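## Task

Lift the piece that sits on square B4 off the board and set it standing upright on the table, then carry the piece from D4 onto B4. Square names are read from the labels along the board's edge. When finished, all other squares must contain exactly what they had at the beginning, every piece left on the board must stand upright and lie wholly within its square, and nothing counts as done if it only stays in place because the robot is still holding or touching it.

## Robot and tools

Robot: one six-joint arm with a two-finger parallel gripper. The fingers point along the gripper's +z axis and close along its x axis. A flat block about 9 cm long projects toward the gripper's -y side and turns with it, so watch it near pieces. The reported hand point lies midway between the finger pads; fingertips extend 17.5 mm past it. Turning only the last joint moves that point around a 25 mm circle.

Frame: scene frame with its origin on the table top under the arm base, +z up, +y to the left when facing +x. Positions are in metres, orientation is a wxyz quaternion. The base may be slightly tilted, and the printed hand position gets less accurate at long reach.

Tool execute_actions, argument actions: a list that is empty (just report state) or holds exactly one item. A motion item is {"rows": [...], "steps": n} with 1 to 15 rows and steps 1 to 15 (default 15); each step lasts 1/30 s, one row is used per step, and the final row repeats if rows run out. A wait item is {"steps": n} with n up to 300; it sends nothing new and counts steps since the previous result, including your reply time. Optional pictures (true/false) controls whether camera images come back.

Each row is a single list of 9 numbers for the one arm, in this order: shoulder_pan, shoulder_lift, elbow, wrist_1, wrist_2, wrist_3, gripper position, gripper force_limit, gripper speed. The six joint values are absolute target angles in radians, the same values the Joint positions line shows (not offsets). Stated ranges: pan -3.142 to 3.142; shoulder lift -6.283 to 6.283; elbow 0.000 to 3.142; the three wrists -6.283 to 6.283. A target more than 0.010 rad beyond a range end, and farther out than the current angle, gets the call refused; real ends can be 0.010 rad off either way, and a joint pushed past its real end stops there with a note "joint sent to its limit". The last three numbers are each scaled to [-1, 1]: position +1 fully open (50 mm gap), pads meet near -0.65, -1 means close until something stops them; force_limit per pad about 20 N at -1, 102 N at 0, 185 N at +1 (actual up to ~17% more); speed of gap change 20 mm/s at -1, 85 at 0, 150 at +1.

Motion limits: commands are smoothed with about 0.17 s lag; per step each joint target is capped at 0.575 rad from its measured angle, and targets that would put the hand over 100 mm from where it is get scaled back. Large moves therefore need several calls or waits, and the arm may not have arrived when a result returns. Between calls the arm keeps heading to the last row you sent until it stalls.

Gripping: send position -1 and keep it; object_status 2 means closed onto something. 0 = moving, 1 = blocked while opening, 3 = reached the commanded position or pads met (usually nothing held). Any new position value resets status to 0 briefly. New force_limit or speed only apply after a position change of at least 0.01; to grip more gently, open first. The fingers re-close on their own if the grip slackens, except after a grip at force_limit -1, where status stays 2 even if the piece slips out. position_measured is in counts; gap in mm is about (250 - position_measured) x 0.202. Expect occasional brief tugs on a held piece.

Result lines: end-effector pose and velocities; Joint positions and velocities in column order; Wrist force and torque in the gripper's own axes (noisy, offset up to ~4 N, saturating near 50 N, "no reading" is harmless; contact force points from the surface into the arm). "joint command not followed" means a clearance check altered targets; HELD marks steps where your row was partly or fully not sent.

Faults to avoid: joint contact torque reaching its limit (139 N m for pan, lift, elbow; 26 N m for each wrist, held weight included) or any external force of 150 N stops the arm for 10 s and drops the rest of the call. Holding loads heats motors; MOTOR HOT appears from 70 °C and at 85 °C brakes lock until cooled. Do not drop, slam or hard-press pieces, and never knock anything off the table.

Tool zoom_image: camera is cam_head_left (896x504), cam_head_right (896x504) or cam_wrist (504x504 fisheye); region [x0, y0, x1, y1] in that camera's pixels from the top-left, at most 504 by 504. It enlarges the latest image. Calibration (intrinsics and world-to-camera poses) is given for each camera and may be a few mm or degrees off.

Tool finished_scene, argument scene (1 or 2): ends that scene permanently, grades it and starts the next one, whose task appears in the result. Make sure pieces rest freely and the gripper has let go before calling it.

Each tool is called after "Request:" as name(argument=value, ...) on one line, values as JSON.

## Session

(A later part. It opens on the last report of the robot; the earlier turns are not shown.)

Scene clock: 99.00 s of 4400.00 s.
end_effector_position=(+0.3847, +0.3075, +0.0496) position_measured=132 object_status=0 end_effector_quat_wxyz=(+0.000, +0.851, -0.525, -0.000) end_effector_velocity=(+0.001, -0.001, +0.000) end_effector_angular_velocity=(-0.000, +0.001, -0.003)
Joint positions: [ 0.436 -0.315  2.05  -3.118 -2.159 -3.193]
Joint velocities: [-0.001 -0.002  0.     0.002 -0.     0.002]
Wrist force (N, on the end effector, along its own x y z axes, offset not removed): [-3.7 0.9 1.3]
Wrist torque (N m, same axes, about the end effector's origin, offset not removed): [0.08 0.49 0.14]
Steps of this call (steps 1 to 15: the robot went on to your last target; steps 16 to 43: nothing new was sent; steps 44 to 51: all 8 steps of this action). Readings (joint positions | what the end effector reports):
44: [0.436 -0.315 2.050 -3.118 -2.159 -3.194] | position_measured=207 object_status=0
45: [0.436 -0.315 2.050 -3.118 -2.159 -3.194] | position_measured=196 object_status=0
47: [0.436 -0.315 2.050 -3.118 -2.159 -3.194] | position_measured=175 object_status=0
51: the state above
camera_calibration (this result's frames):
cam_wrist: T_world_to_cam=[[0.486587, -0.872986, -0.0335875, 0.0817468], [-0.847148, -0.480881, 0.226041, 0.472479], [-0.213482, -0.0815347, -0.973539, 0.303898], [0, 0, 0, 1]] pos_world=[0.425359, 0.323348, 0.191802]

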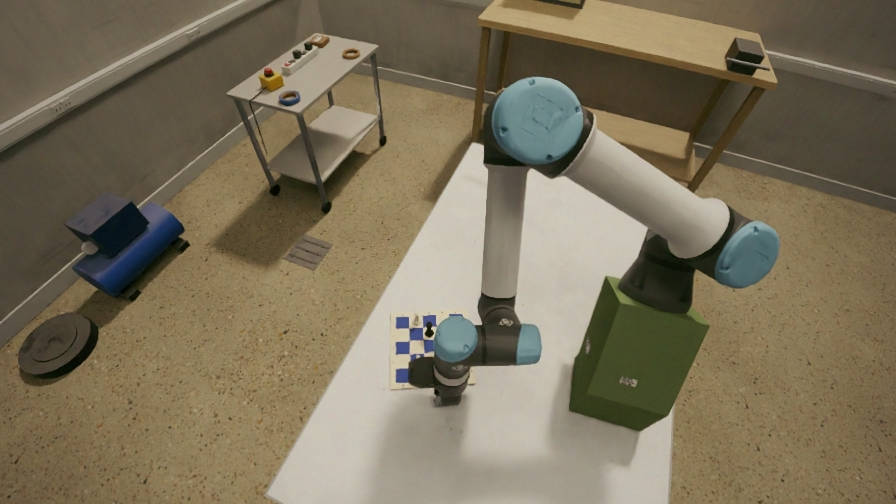

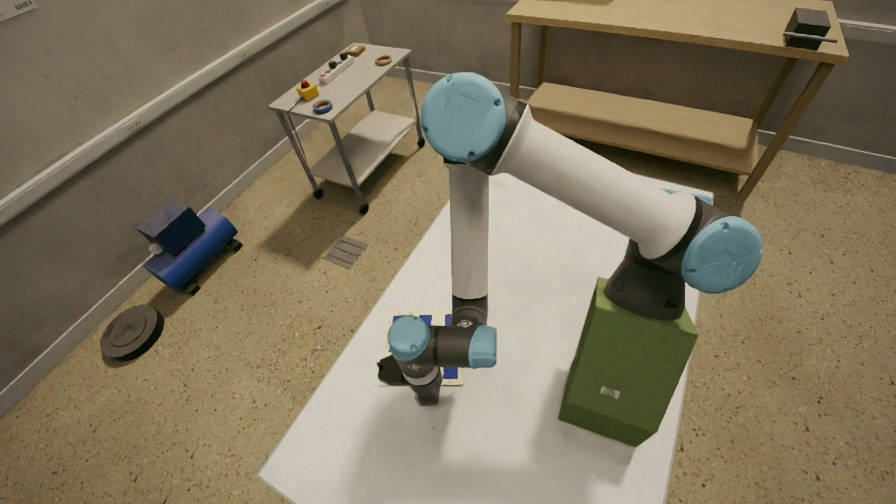

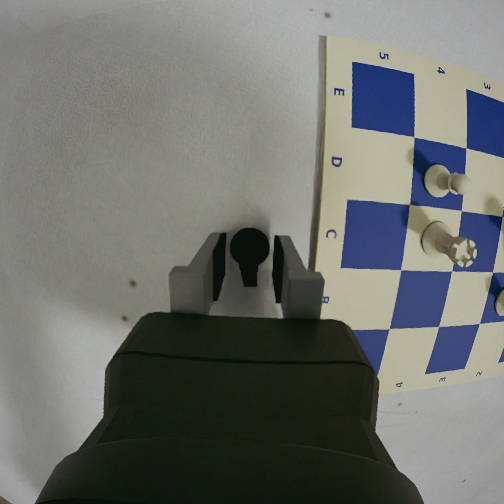

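Request:
execute_actions(actions=[{"rows": [[0.4408,-0.3252,2.0532,-3.1079,-2.1582,-3.1877,0.41,-0.5,-0.3],[0.4480,-0.3395,2.0572,-3.0929,-2.1568,-3.1792,0.41,-0.5,-0.3],[0.4560,-0.3555,2.0617,-3.0762,-2.1553,-3.1698,0.41,-0.5,-0.3],[0.4640,-0.3714,2.0661,-3.0595,-2.1537,-3.1604,0.41,-0.5,-0.3],[0.4712,-0.3857,2.0701,-3.0444,-2.1523,-3.1519,0.41,-0.5,-0.3],[0.4760,-0.3953,2.0728,-3.0344,-2.1514,-3.1463,0.41,-0.5,-0.3],[0.4760,-0.3953,2.0728,-3.0344,-2.1514,-3.1463,0.41,-0.5,-0.3],[0.4689,-0.3992,2.0709,-3.0333,-2.1525,-3.1548,0.41,-0.5,-0.3],[0.4564,-0.4060,2.0675,-3.0315,-2.1544,-3.1696,0.41,-0.5,-0.3],[0.4404,-0.4147,2.0631,-3.0291,-2.1568,-3.1887,0.41,-0.5,-0.3],[0.4209,-0.4254,2.0577,-3.0262,-2.1598,-3.2121,0.41,-0.5,-0.3],[0.3995,-0.4371,2.0519,-3.0230,-2.1631,-3.2375,0.41,-0.5,-0.3],[0.3764,-0.4497,2.0456,-3.0196,-2.1666,-3.2651,0.41,-0.5,-0.3],[0.3551,-0.4613,2.0398,-3.0164,-2.1699,-3.2906,0.41,-0.5,-0.3],[0.3355,-0.4720,2.0344,-3.0135,-2.1729,-3.3139,0.41,-0.5,-0.3]], "steps": 15}], pictures=false)

Request:
execute_actions(actions=[{"rows": [[0.3195,-0.4807,2.0300,-3.0111,-2.1753,-3.3330,0.41,-0.5,-0.3],[0.3071,-0.4875,2.0266,-3.0092,-2.1772,-3.3479,0.41,-0.5,-0.3],[0.2982,-0.4924,2.0242,-3.0079,-2.1786,-3.3585,0.41,-0.5,-0.3],[0.2982,-0.4924,2.0242,-3.0079,-2.1786,-3.3585,0.41,-0.5,-0.3],[0.2982,-0.4924,2.0242,-3.0079,-2.1786,-3.3585,0.41,-0.5,-0.3],[0.2911,-0.4784,2.0205,-3.0231,-2.1792,-3.3671,0.41,-0.5,-0.3],[0.2841,-0.4644,2.0168,-3.0383,-2.1798,-3.3756,0.41,-0.5,-0.3]], "steps": 15}], pictures=false)

Request:
execute_actions(actions=[{"steps": 3}])

Scene clock: 122.30 s of 4400.00 s.
end_effector_position=(+0.4229, +0.2798, +0.0826) position_measured=91 object_status=3 end_effector_quat_wxyz=(-0.001, +0.851, -0.526, -0.000) end_effector_velocity=(+0.282, -0.226, +0.009) end_effector_angular_velocity=(+0.008, -0.006, -0.017)
Joint positions: [ 0.402 -0.435  2.052 -3.024 -2.163 -3.234]
Joint velocities: [-0.547 -0.319 -0.151  0.097 -0.084 -0.64 ]
Wrist force (N, on the end effector, along its own x y z axes, offset not removed): [-4.1 2.3 -1.9]
Wrist torque (N m, same axes, about the end effector's origin, offset not removed): [0.28 0.58 0.11]
Steps of this call (steps 1 to 15: the robot went on to your last target; steps 16 to 90: nothing new was sent; then 19.80 s passed at rest; steps 91 to 105: all 15 steps of this action). Readings (joint positions | what the end effector reports):
91: [0.436 -0.316 2.051 -3.117 -2.159 -3.193] | position_measured=91 object_status=3
92: [0.438 -0.319 2.051 -3.115 -2.159 -3.191] | position_measured=91 object_status=3
94: [0.445 -0.332 2.055 -3.100 -2.157 -3.183] | position_measured=91 object_status=3
98: [0.466 -0.376 2.067 -3.055 -2.153 -3.158] | position_measured=91 object_status=3
105: the state above

Scene clock: 122.80 s of 4400.00 s.
end_effector_position=(+0.4722, +0.2330, +0.0703) position_measured=91 object_status=3 end_effector_quat_wxyz=(+0.000, +0.851, -0.525, +0.000) end_effector_velocity=(+0.001, -0.002, -0.007) end_effector_angular_velocity=(-0.000, +0.002, +0.002)
Joint positions: [ 0.285 -0.465  2.017 -3.037 -2.18  -3.374]
Joint velocities: [-0.012  0.012 -0.003 -0.015 -0.001 -0.015]
Wrist force (N, on the end effector, along its own x y z axes, offset not removed): [-2.8 1.5 -1.0]
Wrist torque (N m, same axes, about the end effector's origin, offset not removed): [0.26 0.40 0.11]
Steps of this call (steps 1 to 15: all 15 steps of this action). Readings (joint positions | what the end effector reports):
1: [0.383 -0.446 2.047 -3.021 -2.166 -3.256] | position_measured=91 object_status=3
2: [0.365 -0.456 2.042 -3.018 -2.169 -3.278] | position_measured=91 object_status=3
4: [0.333 -0.474 2.033 -3.013 -2.174 -3.317] | position_measured=91 object_status=3
8: [0.300 -0.479 2.023 -3.019 -2.178 -3.356] | position_measured=91 object_status=3
15: the state above

Scene clock: 122.90 s of 4400.00 s.
end_effector_position=(+0.4723, +0.2328, +0.0699) position_measured=91 object_status=3 end_effector_quat_wxyz=(+0.000, +0.851, -0.525, +0.000) end_effector_velocity=(-0.000, -0.001, -0.002) end_effector_angular_velocity=(-0.001, +0.000, +0.001)
Joint positions: [ 0.284 -0.465  2.017 -3.038 -2.18  -3.375]
Joint velocities: [-0.003  0.004 -0.001 -0.004 -0.001 -0.005]
Wrist force (N, on the end effector, along its own x y z axes, offset not removed): [-1.2 0.6 0.7]
Wrist torque (N m, same axes, about the end effector's origin, offset not removed): [0.08 0.07 0.10]
Steps of this call (steps 1 to 3: the robot went on to your last target). Readings (joint positions | what the end effector reports):
1: [0.285 -0.465 2.017 -3.037 -2.180 -3.375] | position_measured=91 object_status=3
2: [0.285 -0.465 2.017 -3.038 -2.180 -3.375] | position_measured=91 object_status=3
3: the state above
camera_calibration (this result's frames):
cam_wrist: T_world_to_cam=[[0.486645, -0.872952, -0.0336385, -0.0254164], [-0.847162, -0.480969, 0.225799, 0.506296], [-0.213291, -0.0813865, -0.973593, 0.336153], [0, 0, 0, 1]] pos_world=[0.512982, 0.248684, 0.212101]

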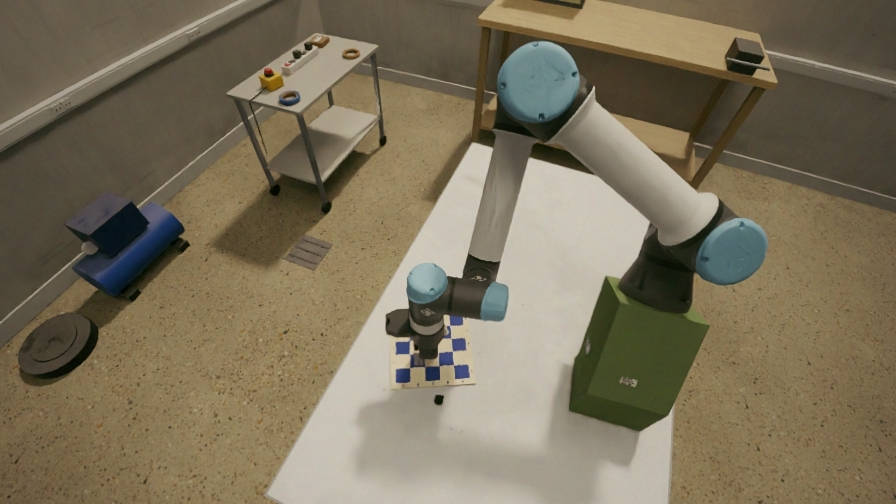

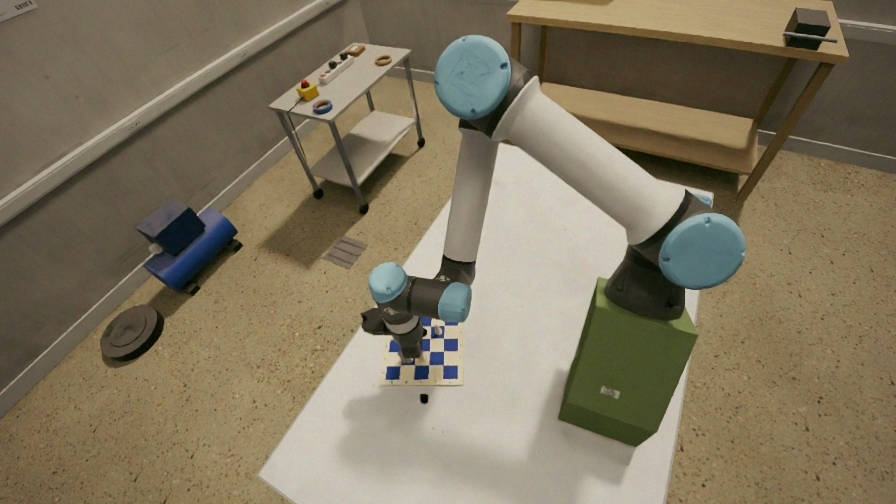

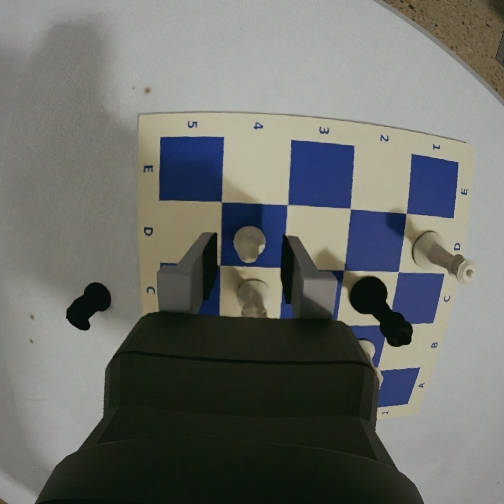

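Request:
zoom_image(camera="cam_wrist", region=[195, 190, 315, 290])

Region (195, 190, 315, 290) of cam_wrist's 504x504 image, scaled by 4.200, with more detail than that image has.

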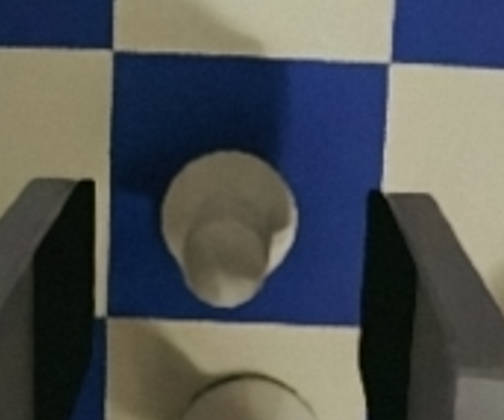

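Request:
execute_actions(actions=[{"rows": [[0.2784,-0.4531,2.0138,-3.0506,-2.1803,-3.3825,0.41,-0.5,-0.3],[0.2727,-0.4418,2.0109,-3.0628,-2.1807,-3.3895,0.41,-0.5,-0.3],[0.2670,-0.4305,2.0079,-3.0751,-2.1812,-3.3964,0.41,-0.5,-0.3],[0.2670,-0.4305,2.0079,-3.0751,-2.1812,-3.3964,0.41,-0.5,-0.3],[0.2670,-0.4305,2.0079,-3.0751,-2.1812,-3.3964,-1,-0.5,-0.3]], "steps": 15}], pictures=false)

Request:
execute_actions(actions=[{"steps": 8}])

Scene clock: 137.27 s of 4400.00 s.
end_effector_position=(+0.4721, +0.2327, +0.0553) position_measured=206 object_status=0 end_effector_quat_wxyz=(+0.000, +0.851, -0.525, -0.000) end_effector_velocity=(-0.002, +0.000, -0.001) end_effector_angular_velocity=(+0.001, +0.002, +0.002)
Joint positions: [ 0.267 -0.431  2.008 -3.075 -2.181 -3.396]
Joint velocities: [-0.     0.002  0.002 -0.003  0.001 -0.001]
Wrist force (N, on the end effector, along its own x y z axes, offset not removed): [-1.8 0.9 0.0]
Wrist torque (N m, same axes, about the end effector's origin, offset not removed): [0.12 0.27 0.13]
Steps of this call (steps 1 to 15: the robot went on to your last target; steps 16 to 90: nothing new was sent; then 10.87 s passed at rest; steps 91 to 105: all 15 steps of this action). Readings (joint positions | what the end effector reports):
91: [0.284 -0.464 2.017 -3.039 -2.180 -3.376] | position_measured=91 object_status=3
92: [0.282 -0.461 2.016 -3.042 -2.180 -3.378] | position_measured=91 object_status=3
94: [0.276 -0.449 2.013 -3.055 -2.180 -3.385] | position_measured=91 object_status=3
98: [0.269 -0.434 2.009 -3.071 -2.181 -3.394] | position_measured=130 object_status=0
105: the state above

Scene clock: 137.53 s of 4400.00 s.
end_effector_position=(+0.4721, +0.2327, +0.0552) position_measured=207 object_status=2 end_effector_quat_wxyz=(+0.000, +0.851, -0.525, -0.000) end_effector_velocity=(+0.000, +0.001, -0.000) end_effector_angular_velocity=(+0.003, -0.000, -0.000)
Joint positions: [ 0.267 -0.431  2.008 -3.075 -2.181 -3.396]
Joint velocities: [ 0.     0.001 -0.001 -0.     0.003 -0.   ]
Wrist force (N, on the end effector, along its own x y z axes, offset not removed): [-1.4 -0.1 -2.1]
Wrist torque (N m, same axes, about the end effector's origin, offset not removed): [-0.09 0.16 0.01]
Steps of this call (steps 1 to 8: the robot went on to your last target). Readings (joint positions | what the end effector reports):
1: [0.267 -0.431 2.008 -3.075 -2.181 -3.396] | position_measured=207 object_status=0
2: [0.267 -0.431 2.008 -3.075 -2.181 -3.396] | position_measured=207 object_status=0
4: [0.267 -0.431 2.008 -3.075 -2.181 -3.396] | position_measured=207 object_status=0
8: the state above
camera_calibration (this result's frames):
cam_wrist: T_world_to_cam=[[0.486711, -0.872916, -0.0336186, -0.0259242], [-0.847099, -0.481017, 0.225934, 0.509332], [-0.213392, -0.0814862, -0.973562, 0.321845], [0, 0, 0, 1]] pos_world=[0.512751, 0.248594, 0.197389]

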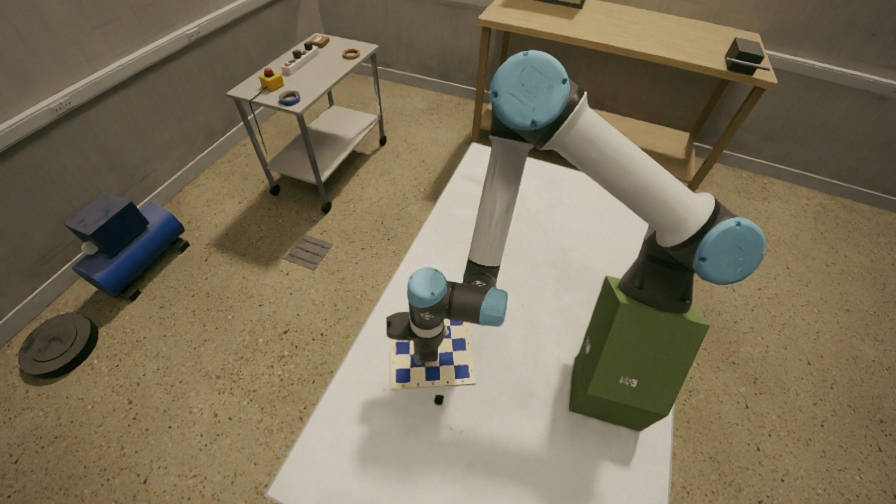

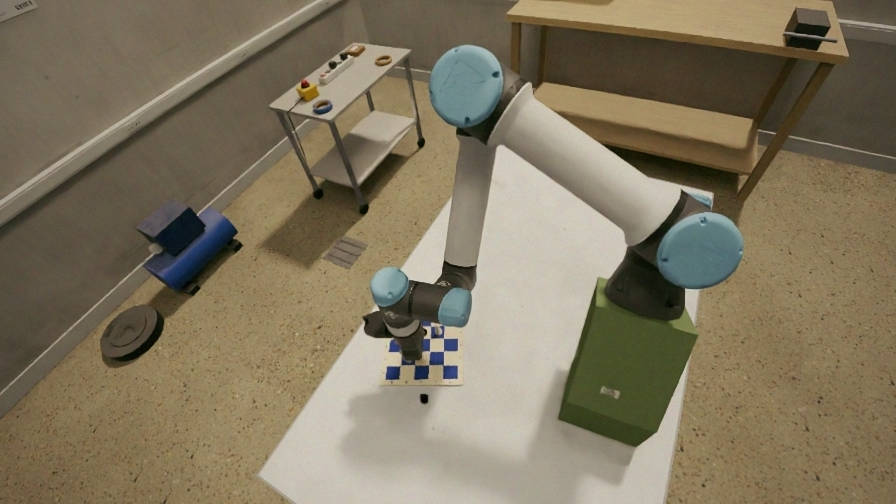

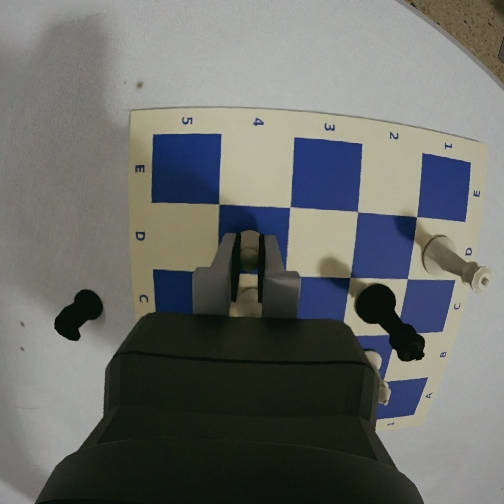

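Request:
execute_actions(actions=[{"rows": [[0.2709,-0.4382,2.0097,-3.0665,-2.1808,-3.3917,-1,-0.5,-0.3],[0.2781,-0.4526,2.0130,-3.0505,-2.1802,-3.3829,-1,-0.5,-0.3],[0.2870,-0.4702,2.0172,-3.0308,-2.1794,-3.3721,-1,-0.5,-0.3],[0.2965,-0.4890,2.0215,-3.0099,-2.1785,-3.3606,-1,-0.5,-0.3],[0.3059,-0.5078,2.0259,-2.9889,-2.1776,-3.3492,-1,-0.5,-0.3],[0.3137,-0.5232,2.0295,-2.9717,-2.1769,-3.3397,-1,-0.5,-0.3],[0.3193,-0.5343,2.0321,-2.9594,-2.1764,-3.3330,-1,-0.5,-0.3],[0.3226,-0.5409,2.0336,-2.9520,-2.1761,-3.3289,-1,-0.5,-0.3],[0.3226,-0.5409,2.0336,-2.9520,-2.1761,-3.3289,-1,-0.5,-0.3],[0.3214,-0.5425,2.0418,-2.9594,-2.1762,-3.3304,-1,-0.5,-0.3],[0.3190,-0.5457,2.0581,-2.9742,-2.1765,-3.3333,-1,-0.5,-0.3],[0.3156,-0.5501,2.0805,-2.9946,-2.1768,-3.3374,-1,-0.5,-0.3],[0.3117,-0.5553,2.1070,-3.0186,-2.1773,-3.3421,-1,-0.5,-0.3],[0.3074,-0.5609,2.1356,-3.0445,-2.1777,-3.3473,-1,-0.5,-0.3],[0.3031,-0.5664,2.1642,-3.0704,-2.1781,-3.3525,-1,-0.5,-0.3]], "steps": 15}], pictures=false)

Request:
execute_actions(actions=[{"rows": [[0.2992,-0.5716,2.1907,-3.0945,-2.1786,-3.3572,-1,-0.5,-0.3],[0.2958,-0.5760,2.2131,-3.1148,-2.1789,-3.3613,-1,-0.5,-0.3],[0.2934,-0.5792,2.2294,-3.1296,-2.1792,-3.3642,-1,-0.5,-0.3],[0.2922,-0.5808,2.2376,-3.1370,-2.1793,-3.3657,-1,-0.5,-0.3],[0.2922,-0.5808,2.2376,-3.1370,-2.1793,-3.3657,-1,-0.5,-0.3],[0.2873,-0.5709,2.2353,-3.1481,-2.1796,-3.3717,-1,-0.5,-0.3],[0.2787,-0.5536,2.2314,-3.1674,-2.1802,-3.3822,-1,-0.5,-0.3],[0.2688,-0.5338,2.2268,-3.1895,-2.1809,-3.3942,-1,-0.5,-0.3],[0.2584,-0.5128,2.2220,-3.2130,-2.1816,-3.4070,-1,-0.5,-0.3],[0.2485,-0.4930,2.2174,-3.2351,-2.1822,-3.4190,-1,-0.5,-0.3],[0.2405,-0.4770,2.2137,-3.2531,-2.1827,-3.4287,-1,-0.5,-0.3],[0.2350,-0.4659,2.2112,-3.2655,-2.1831,-3.4355,-1,-0.5,-0.3],[0.2319,-0.4597,2.2098,-3.2724,-2.1833,-3.4392,-1,-0.5,-0.3],[0.2307,-0.4572,2.2092,-3.2752,-2.1834,-3.4407,-1,-0.5,-0.3]], "steps": 15}], pictures=false)

Request:
execute_actions(actions=[{"rows": [[0.2293,-0.4544,2.2084,-3.2781,-2.1835,-3.4424,-1,-0.5,-0.3]], "steps": 13}])

Scene clock: 148.70 s of 4400.00 s.
end_effector_position=(+0.4568, +0.2243, +0.1009) position_measured=207 object_status=2 end_effector_quat_wxyz=(+0.000, +0.851, -0.525, +0.000) end_effector_velocity=(-0.179, -0.101, +0.007) end_effector_angular_velocity=(-0.001, -0.003, -0.001)
Joint positions: [ 0.313 -0.549  2.084 -3.001 -2.177 -3.34 ]
Joint velocities: [-0.078 -0.152  0.593 -0.498 -0.01  -0.095]
Wrist force (N, on the end effector, along its own x y z axes, offset not removed): [-4.4 -3.1 -1.1]
Wrist torque (N m, same axes, about the end effector's origin, offset not removed): [-0.37 0.58 0.11]
Steps of this call (steps 1 to 15: the robot went on to your last target; steps 16 to 90: nothing new was sent; then 7.67 s passed at rest; steps 91 to 105: all 15 steps of this action). Readings (joint positions | what the end effector reports):
91: [0.267 -0.431 2.008 -3.075 -2.181 -3.396] | position_measured=207 object_status=2
92: [0.268 -0.433 2.008 -3.073 -2.181 -3.395] | position_measured=207 object_status=2
94: [0.275 -0.446 2.011 -3.058 -2.181 -3.386] | position_measured=207 object_status=2
98: [0.303 -0.500 2.024 -2.997 -2.178 -3.353] | position_measured=207 object_status=2
105: the state above

Scene clock: 149.20 s of 4400.00 s.
end_effector_position=(+0.4091, +0.1984, +0.0660) position_measured=207 object_status=2 end_effector_quat_wxyz=(+0.000, +0.851, -0.525, -0.000) end_effector_velocity=(-0.008, -0.001, -0.090) end_effector_angular_velocity=(-0.003, -0.000, -0.002)
Joint positions: [ 0.241 -0.479  2.213 -3.25  -2.183 -3.428]
Joint velocities: [-0.124  0.253 -0.05  -0.29  -0.009 -0.15 ]
Wrist force (N, on the end effector, along its own x y z axes, offset not removed): [-3.0 1.6 0.4]
Wrist torque (N m, same axes, about the end effector's origin, offset not removed): [0.27 0.31 0.08]
Steps of this call (steps 1 to 15: all 15 steps of this action). Readings (joint positions | what the end effector reports):
1: [0.310 -0.554 2.105 -3.020 -2.177 -3.344] | position_measured=207 object_status=2
2: [0.307 -0.559 2.129 -3.040 -2.178 -3.348] | position_measured=207 object_status=2
4: [0.301 -0.569 2.175 -3.081 -2.178 -3.355] | position_measured=207 object_status=2
8: [0.289 -0.569 2.222 -3.135 -2.179 -3.369] | position_measured=207 object_status=2
15: the state above

Scene clock: 149.63 s of 4400.00 s.
end_effector_position=(+0.4084, +0.1983, +0.0573) position_measured=207 object_status=2 end_effector_quat_wxyz=(+0.000, +0.851, -0.525, +0.000) end_effector_velocity=(-0.001, -0.000, -0.001) end_effector_angular_velocity=(-0.000, +0.001, -0.001)
Joint positions: [ 0.229 -0.455  2.208 -3.278 -2.183 -3.442]
Joint velocities: [-0.001  0.003  0.    -0.002 -0.     0.   ]
Wrist force (N, on the end effector, along its own x y z axes, offset not removed): [-3.1 1.1 -0.1]
Wrist torque (N m, same axes, about the end effector's origin, offset not removed): [0.20 0.45 0.04]
Steps of this call (steps 1 to 13: all 13 steps of this action). Readings (joint positions | what the end effector reports):
1: [0.238 -0.472 2.212 -3.258 -2.183 -3.432] | position_measured=207 object_status=2
2: [0.235 -0.466 2.211 -3.264 -2.183 -3.435] | position_measured=207 object_status=2
4: [0.232 -0.460 2.210 -3.272 -2.183 -3.439] | position_measured=207 object_status=2
8: [0.230 -0.456 2.209 -3.277 -2.183 -3.442] | position_measured=207 object_status=2
13: the state above
camera_calibration (this result's frames):
cam_wrist: T_world_to_cam=[[0.486734, -0.872905, -0.0335725, -0.0249119], [-0.847092, -0.48103, 0.225932, 0.438345], [-0.213367, -0.0815298, -0.973564, 0.307505], [0, 0, 0, 1]] pos_world=[0.449055, 0.214182, 0.199503]

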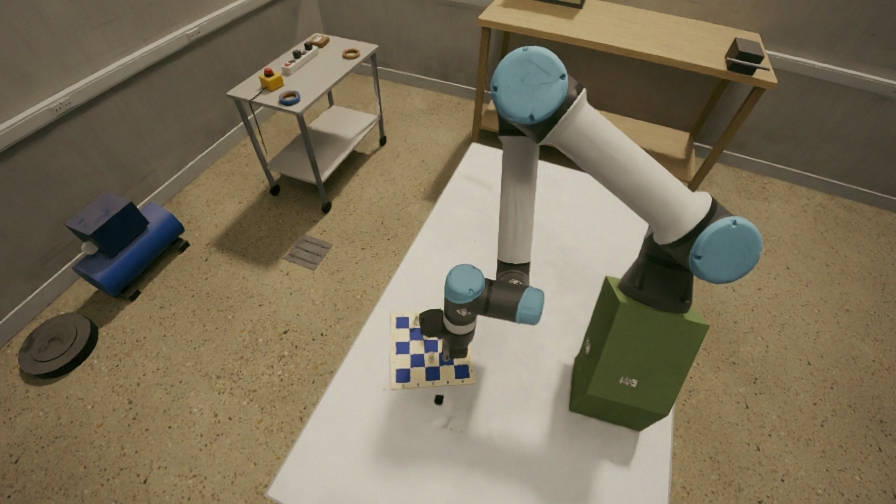

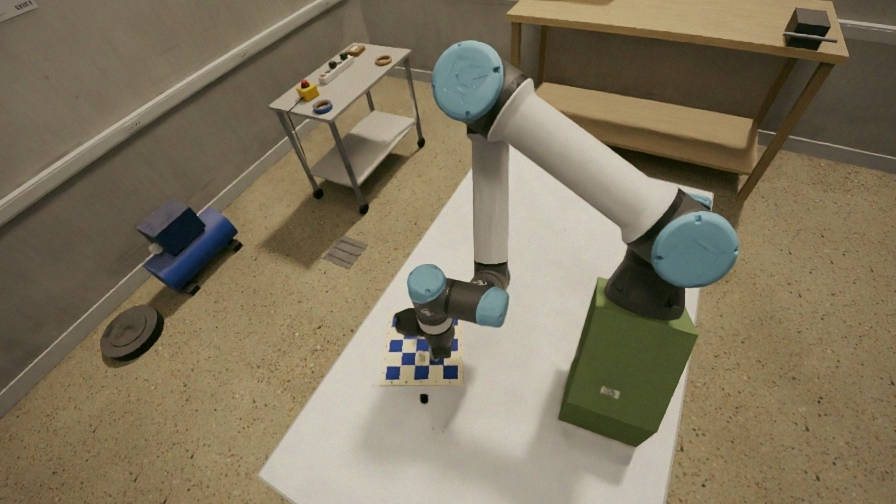

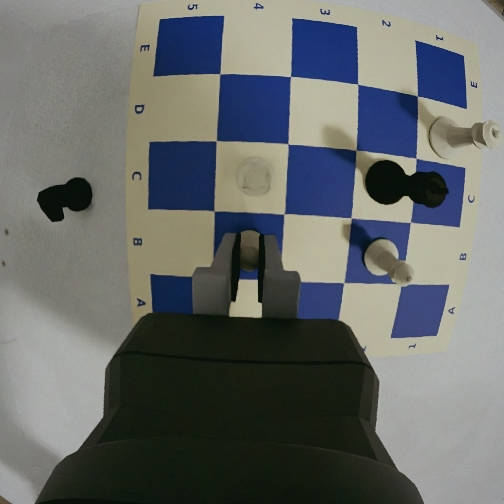

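Request:
execute_actions(actions=[{"rows": [[0.2281,-0.4522,2.2078,-3.2805,-2.1835,-3.4438,-1,-0.5,-0.3]], "steps": 9}], pictures=false)

Scene clock: 151.27 s of 4400.00 s.
end_effector_position=(+0.4083, +0.1983, +0.0564) position_measured=207 object_status=2 end_effector_quat_wxyz=(+0.000, +0.851, -0.525, -0.000) end_effector_velocity=(+0.000, -0.001, -0.001) end_effector_angular_velocity=(-0.001, -0.000, -0.001)
Joint positions: [ 0.228 -0.452  2.208 -3.28  -2.184 -3.444]
Joint velocities: [-0.002  0.001 -0.001 -0.001 -0.001 -0.001]
Wrist force (N, on the end effector, along its own x y z axes, offset not removed): [-2.4 1.8 -2.1]
Wrist torque (N m, same axes, about the end effector's origin, offset not removed): [0.20 0.25 0.08]
Steps of this call (steps 1 to 15: the robot went on to your last target; steps 16 to 40: nothing new was sent; steps 41 to 49: all 9 steps of this action). Readings (joint positions | what the end effector reports):
41: [0.229 -0.454 2.208 -3.278 -2.184 -3.442] | position_measured=207 object_status=2
42: [0.229 -0.454 2.208 -3.279 -2.184 -3.443] | position_measured=207 object_status=2
44: [0.229 -0.453 2.208 -3.280 -2.184 -3.443] | position_measured=207 object_status=2
48: [0.228 -0.452 2.208 -3.280 -2.184 -3.444] | position_measured=207 object_status=2
49: the state above

Request:
execute_actions(actions=[{"rows": [[0.2273,-0.4505,2.2073,-3.2823,-2.1836,-3.4448,-1,-0.5,-0.3]], "steps": 9}], pictures=false)

Scene clock: 152.67 s of 4400.00 s.
end_effector_position=(+0.4083, +0.1983, +0.0558) position_measured=207 object_status=2 end_effector_quat_wxyz=(+0.000, +0.851, -0.525, -0.000) end_effector_velocity=(-0.001, +0.000, -0.000) end_effector_angular_velocity=(+0.000, +0.001, +0.000)
Joint positions: [ 0.227 -0.451  2.207 -3.282 -2.184 -3.445]
Joint velocities: [ 0.     0.002  0.001 -0.001  0.001  0.001]
Wrist force (N, on the end effector, along its own x y z axes, offset not removed): [-3.3 1.3 -0.8]
Wrist torque (N m, same axes, about the end effector's origin, offset not removed): [0.25 0.36 0.03]
Steps of this call (steps 1 to 15: the robot went on to your last target; steps 16 to 33: nothing new was sent; steps 34 to 42: all 9 steps of this action). Readings (joint positions | what the end effector reports):
34: [0.228 -0.452 2.208 -3.281 -2.184 -3.444] | position_measured=207 object_status=2
35: [0.228 -0.452 2.208 -3.281 -2.184 -3.444] | position_measured=207 object_status=2
37: [0.228 -0.451 2.207 -3.282 -2.184 -3.444] | position_measured=207 object_status=2
41: [0.227 -0.451 2.207 -3.282 -2.184 -3.445] | position_measured=207 object_status=2
42: the state above

Request:
execute_actions(actions=[{"rows": [[0.2265,-0.4488,2.2068,-3.2841,-2.1836,-3.4458,-1,-0.5,-0.3]], "steps": 9}], pictures=false)

Scene clock: 153.93 s of 4400.00 s.
end_effector_position=(+0.4083, +0.1983, +0.0552) position_measured=207 object_status=2 end_effector_quat_wxyz=(+0.000, +0.851, -0.525, +0.000) end_effector_velocity=(+0.000, -0.000, -0.000) end_effector_angular_velocity=(-0.001, -0.000, -0.001)
Joint positions: [ 0.227 -0.449  2.207 -3.284 -2.184 -3.446]
Joint velocities: [-0.001  0.     0.    -0.001 -0.001 -0.   ]
Wrist force (N, on the end effector, along its own x y z axes, offset not removed): [-2.6 -0.4 -0.1]
Wrist torque (N m, same axes, about the end effector's origin, offset not removed): [-0.03 0.39 0.07]
Steps of this call (steps 1 to 15: the robot went on to your last target; steps 16 to 29: nothing new was sent; steps 30 to 38: all 9 steps of this action). Readings (joint positions | what the end effector reports):
30: [0.227 -0.450 2.207 -3.282 -2.184 -3.445] | position_measured=207 object_status=2
31: [0.227 -0.450 2.207 -3.283 -2.184 -3.445] | position_measured=207 object_status=2
33: [0.227 -0.449 2.207 -3.283 -2.184 -3.445] | position_measured=207 object_status=2
37: [0.227 -0.449 2.207 -3.284 -2.184 -3.446] | position_measured=207 object_status=2
38: the state above

Request:
execute_actions(actions=[{"rows": [[0.2257,-0.4471,2.2063,-3.2859,-2.1837,-3.4468,-1,-0.5,-0.3]], "steps": 9}], pictures=false)

Scene clock: 157.13 s of 4400.00 s.
end_effector_position=(+0.4083, +0.1983, +0.0547) position_measured=207 object_status=2 end_effector_quat_wxyz=(+0.000, +0.851, -0.525, +0.000) end_effector_velocity=(-0.001, -0.000, -0.001) end_effector_angular_velocity=(-0.001, +0.001, +0.000)
Joint positions: [ 0.226 -0.447  2.206 -3.286 -2.184 -3.447]
Joint velocities: [-0.001  0.001  0.001 -0.001 -0.001 -0.   ]
Wrist force (N, on the end effector, along its own x y z axes, offset not removed): [-5.5 4.1 -20.9]
Wrist torque (N m, same axes, about the end effector's origin, offset not removed): [0.42 0.51 0.08]
Steps of this call (steps 1 to 15: the robot went on to your last target; steps 16 to 87: nothing new was sent; steps 88 to 96: all 9 steps of this action). Readings (joint positions | what the end effector reports):
88: [0.226 -0.449 2.207 -3.284 -2.184 -3.446] | position_measured=207 object_status=2
89: [0.226 -0.448 2.207 -3.285 -2.184 -3.446] | position_measured=207 object_status=2
91: [0.226 -0.448 2.206 -3.285 -2.184 -3.446] | position_measured=207 object_status=2
95: [0.226 -0.447 2.206 -3.286 -2.184 -3.447] | position_measured=207 object_status=2
96: the state above

Contact made. I'll ease off slightly, release, and lift clear.

Request:
execute_actions(actions=[{"rows": [[0.2265,-0.4488,2.2068,-3.2841,-2.1836,-3.4458,-1,-0.5,-0.3],[0.2265,-0.4488,2.2068,-3.2841,-2.1836,-3.4458,-1,-0.5,-0.3],[0.2265,-0.4488,2.2068,-3.2841,-2.1836,-3.4458,-1,-0.5,-0.3],[0.2265,-0.4488,2.2068,-3.2841,-2.1836,-3.4458,0.3,-0.5,-0.3],[0.2265,-0.4488,2.2068,-3.2841,-2.1836,-3.4458,0.3,-0.5,-0.3],[0.2265,-0.4488,2.2068,-3.2841,-2.1836,-3.4458,0.3,-0.5,-0.3],[0.2265,-0.4488,2.2068,-3.2841,-2.1836,-3.4458,0.3,-0.5,-0.3],[0.2265,-0.4488,2.2068,-3.2841,-2.1836,-3.4458,0.3,-0.5,-0.3],[0.2319,-0.4597,2.2098,-3.2724,-2.1833,-3.4392,0.3,-0.5,-0.3],[0.2405,-0.4770,2.2137,-3.2531,-2.1827,-3.4287,0.3,-0.5,-0.3],[0.2485,-0.4930,2.2174,-3.2351,-2.1822,-3.4190,0.3,-0.5,-0.3],[0.2584,-0.5128,2.2220,-3.2130,-2.1816,-3.4070,0.3,-0.5,-0.3],[0.2688,-0.5338,2.2268,-3.1895,-2.1809,-3.3942,0.3,-0.5,-0.3]], "steps": 15}], pictures=false)

Request:
execute_actions(actions=[{"steps": 10}])

Scene clock: 161.30 s of 4400.00 s.
end_effector_position=(+0.4091, +0.1986, +0.0760) position_measured=107 object_status=0 end_effector_quat_wxyz=(+0.000, +0.851, -0.525, +0.000) end_effector_velocity=(+0.005, -0.001, +0.113) end_effector_angular_velocity=(+0.001, -0.003, -0.001)
Joint positions: [ 0.256 -0.507  2.221 -3.22  -2.182 -3.41 ]
Joint velocities: [ 0.152 -0.315  0.069  0.348  0.011  0.184]
Wrist force (N, on the end effector, along its own x y z axes, offset not removed): [-1.5 1.5 -2.7]
Wrist torque (N m, same axes, about the end effector's origin, offset not removed): [0.32 0.13 0.00]
Steps of this call (steps 1 to 15: the robot went on to your last target; steps 16 to 90: nothing new was sent; then 0.67 s passed at rest; steps 91 to 105: all 15 steps of this action). Readings (joint positions | what the end effector reports):
91: [0.226 -0.447 2.206 -3.286 -2.184 -3.447] | position_measured=207 object_status=2
92: [0.226 -0.447 2.206 -3.286 -2.184 -3.447] | position_measured=207 object_status=2
94: [0.226 -0.448 2.206 -3.285 -2.184 -3.446] | position_measured=200 object_status=0
98: [0.226 -0.448 2.207 -3.284 -2.184 -3.446] | position_measured=157 object_status=0
105: the state above

Scene clock: 161.63 s of 4400.00 s.
end_effector_position=(+0.4092, +0.1985, +0.0856) position_measured=107 object_status=3 end_effector_quat_wxyz=(+0.000, +0.851, -0.525, -0.000) end_effector_velocity=(-0.001, +0.000, +0.002) end_effector_angular_velocity=(-0.001, -0.000, +0.002)
Joint positions: [ 0.269 -0.533  2.227 -3.19  -2.181 -3.394]
Joint velocities: [ 0.005 -0.006  0.002  0.007 -0.001  0.003]
Wrist force (N, on the end effector, along its own x y z axes, offset not removed): [-1.4 2.6 -1.9]
Wrist torque (N m, same axes, about the end effector's origin, offset not removed): [0.55 0.11 -0.02]
Steps of this call (steps 1 to 10: the robot went on to your last target). Readings (joint positions | what the end effector reports):
1: [0.260 -0.515 2.223 -3.210 -2.181 -3.405] | position_measured=107 object_status=0
2: [0.263 -0.521 2.224 -3.204 -2.181 -3.402] | position_measured=107 object_status=0
4: [0.266 -0.528 2.226 -3.196 -2.181 -3.398] | position_measured=107 object_status=0
8: [0.268 -0.533 2.227 -3.191 -2.181 -3.395] | position_measured=107 object_status=3
10: the state above
camera_calibration (this result's frames):
cam_wrist: T_world_to_cam=[[0.486687, -0.872923, -0.0337795, -0.0241474], [-0.847104, -0.481033, 0.22588, 0.432706], [-0.213425, -0.0813181, -0.973569, 0.33521], [0, 0, 0, 1]] pos_world=[0.449841, 0.214325, 0.227795]

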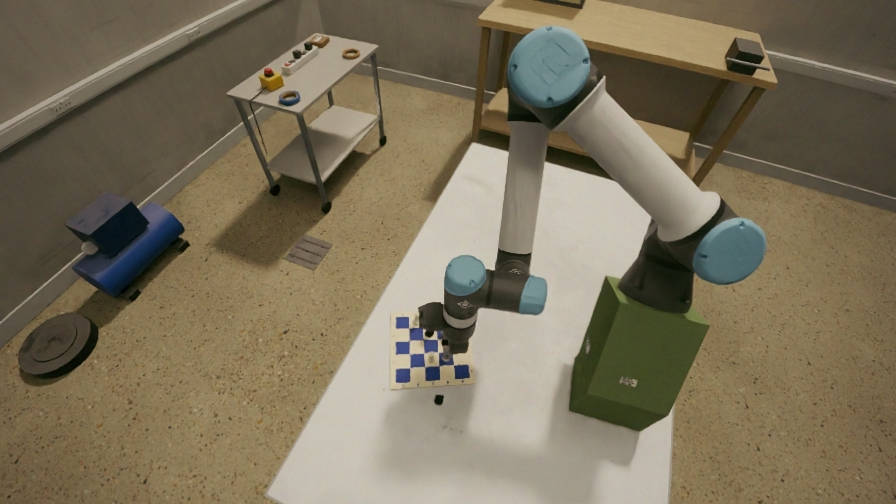

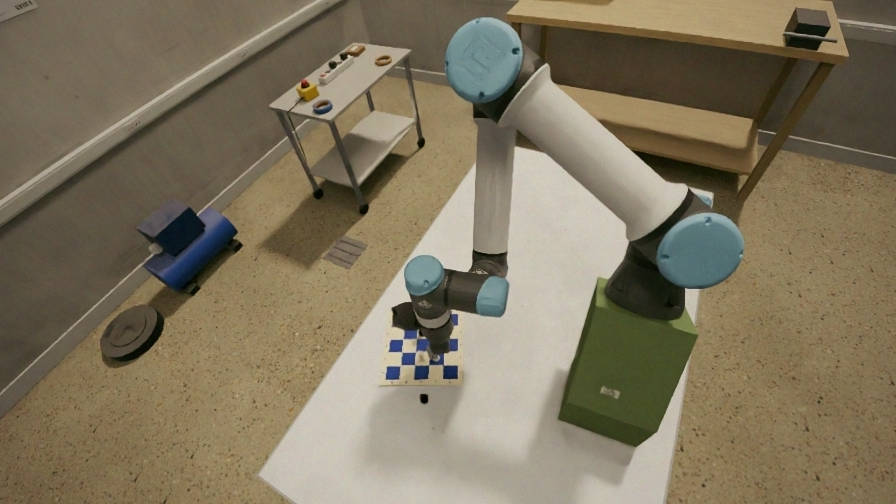

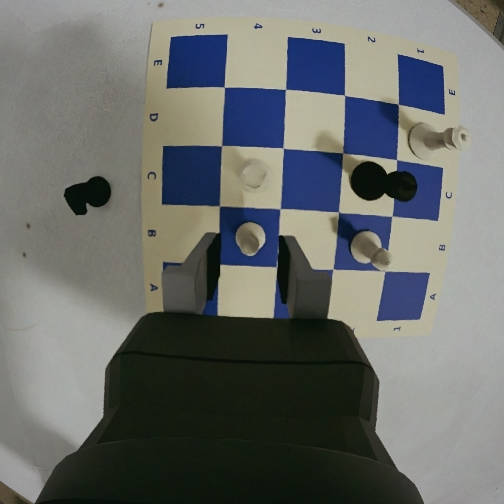

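The pawn is centred and upright on B4, the knight stands on the table, and the other pieces haven't moved.

Request:
finished_scene(scene=2)

The scene is finished: the task was done.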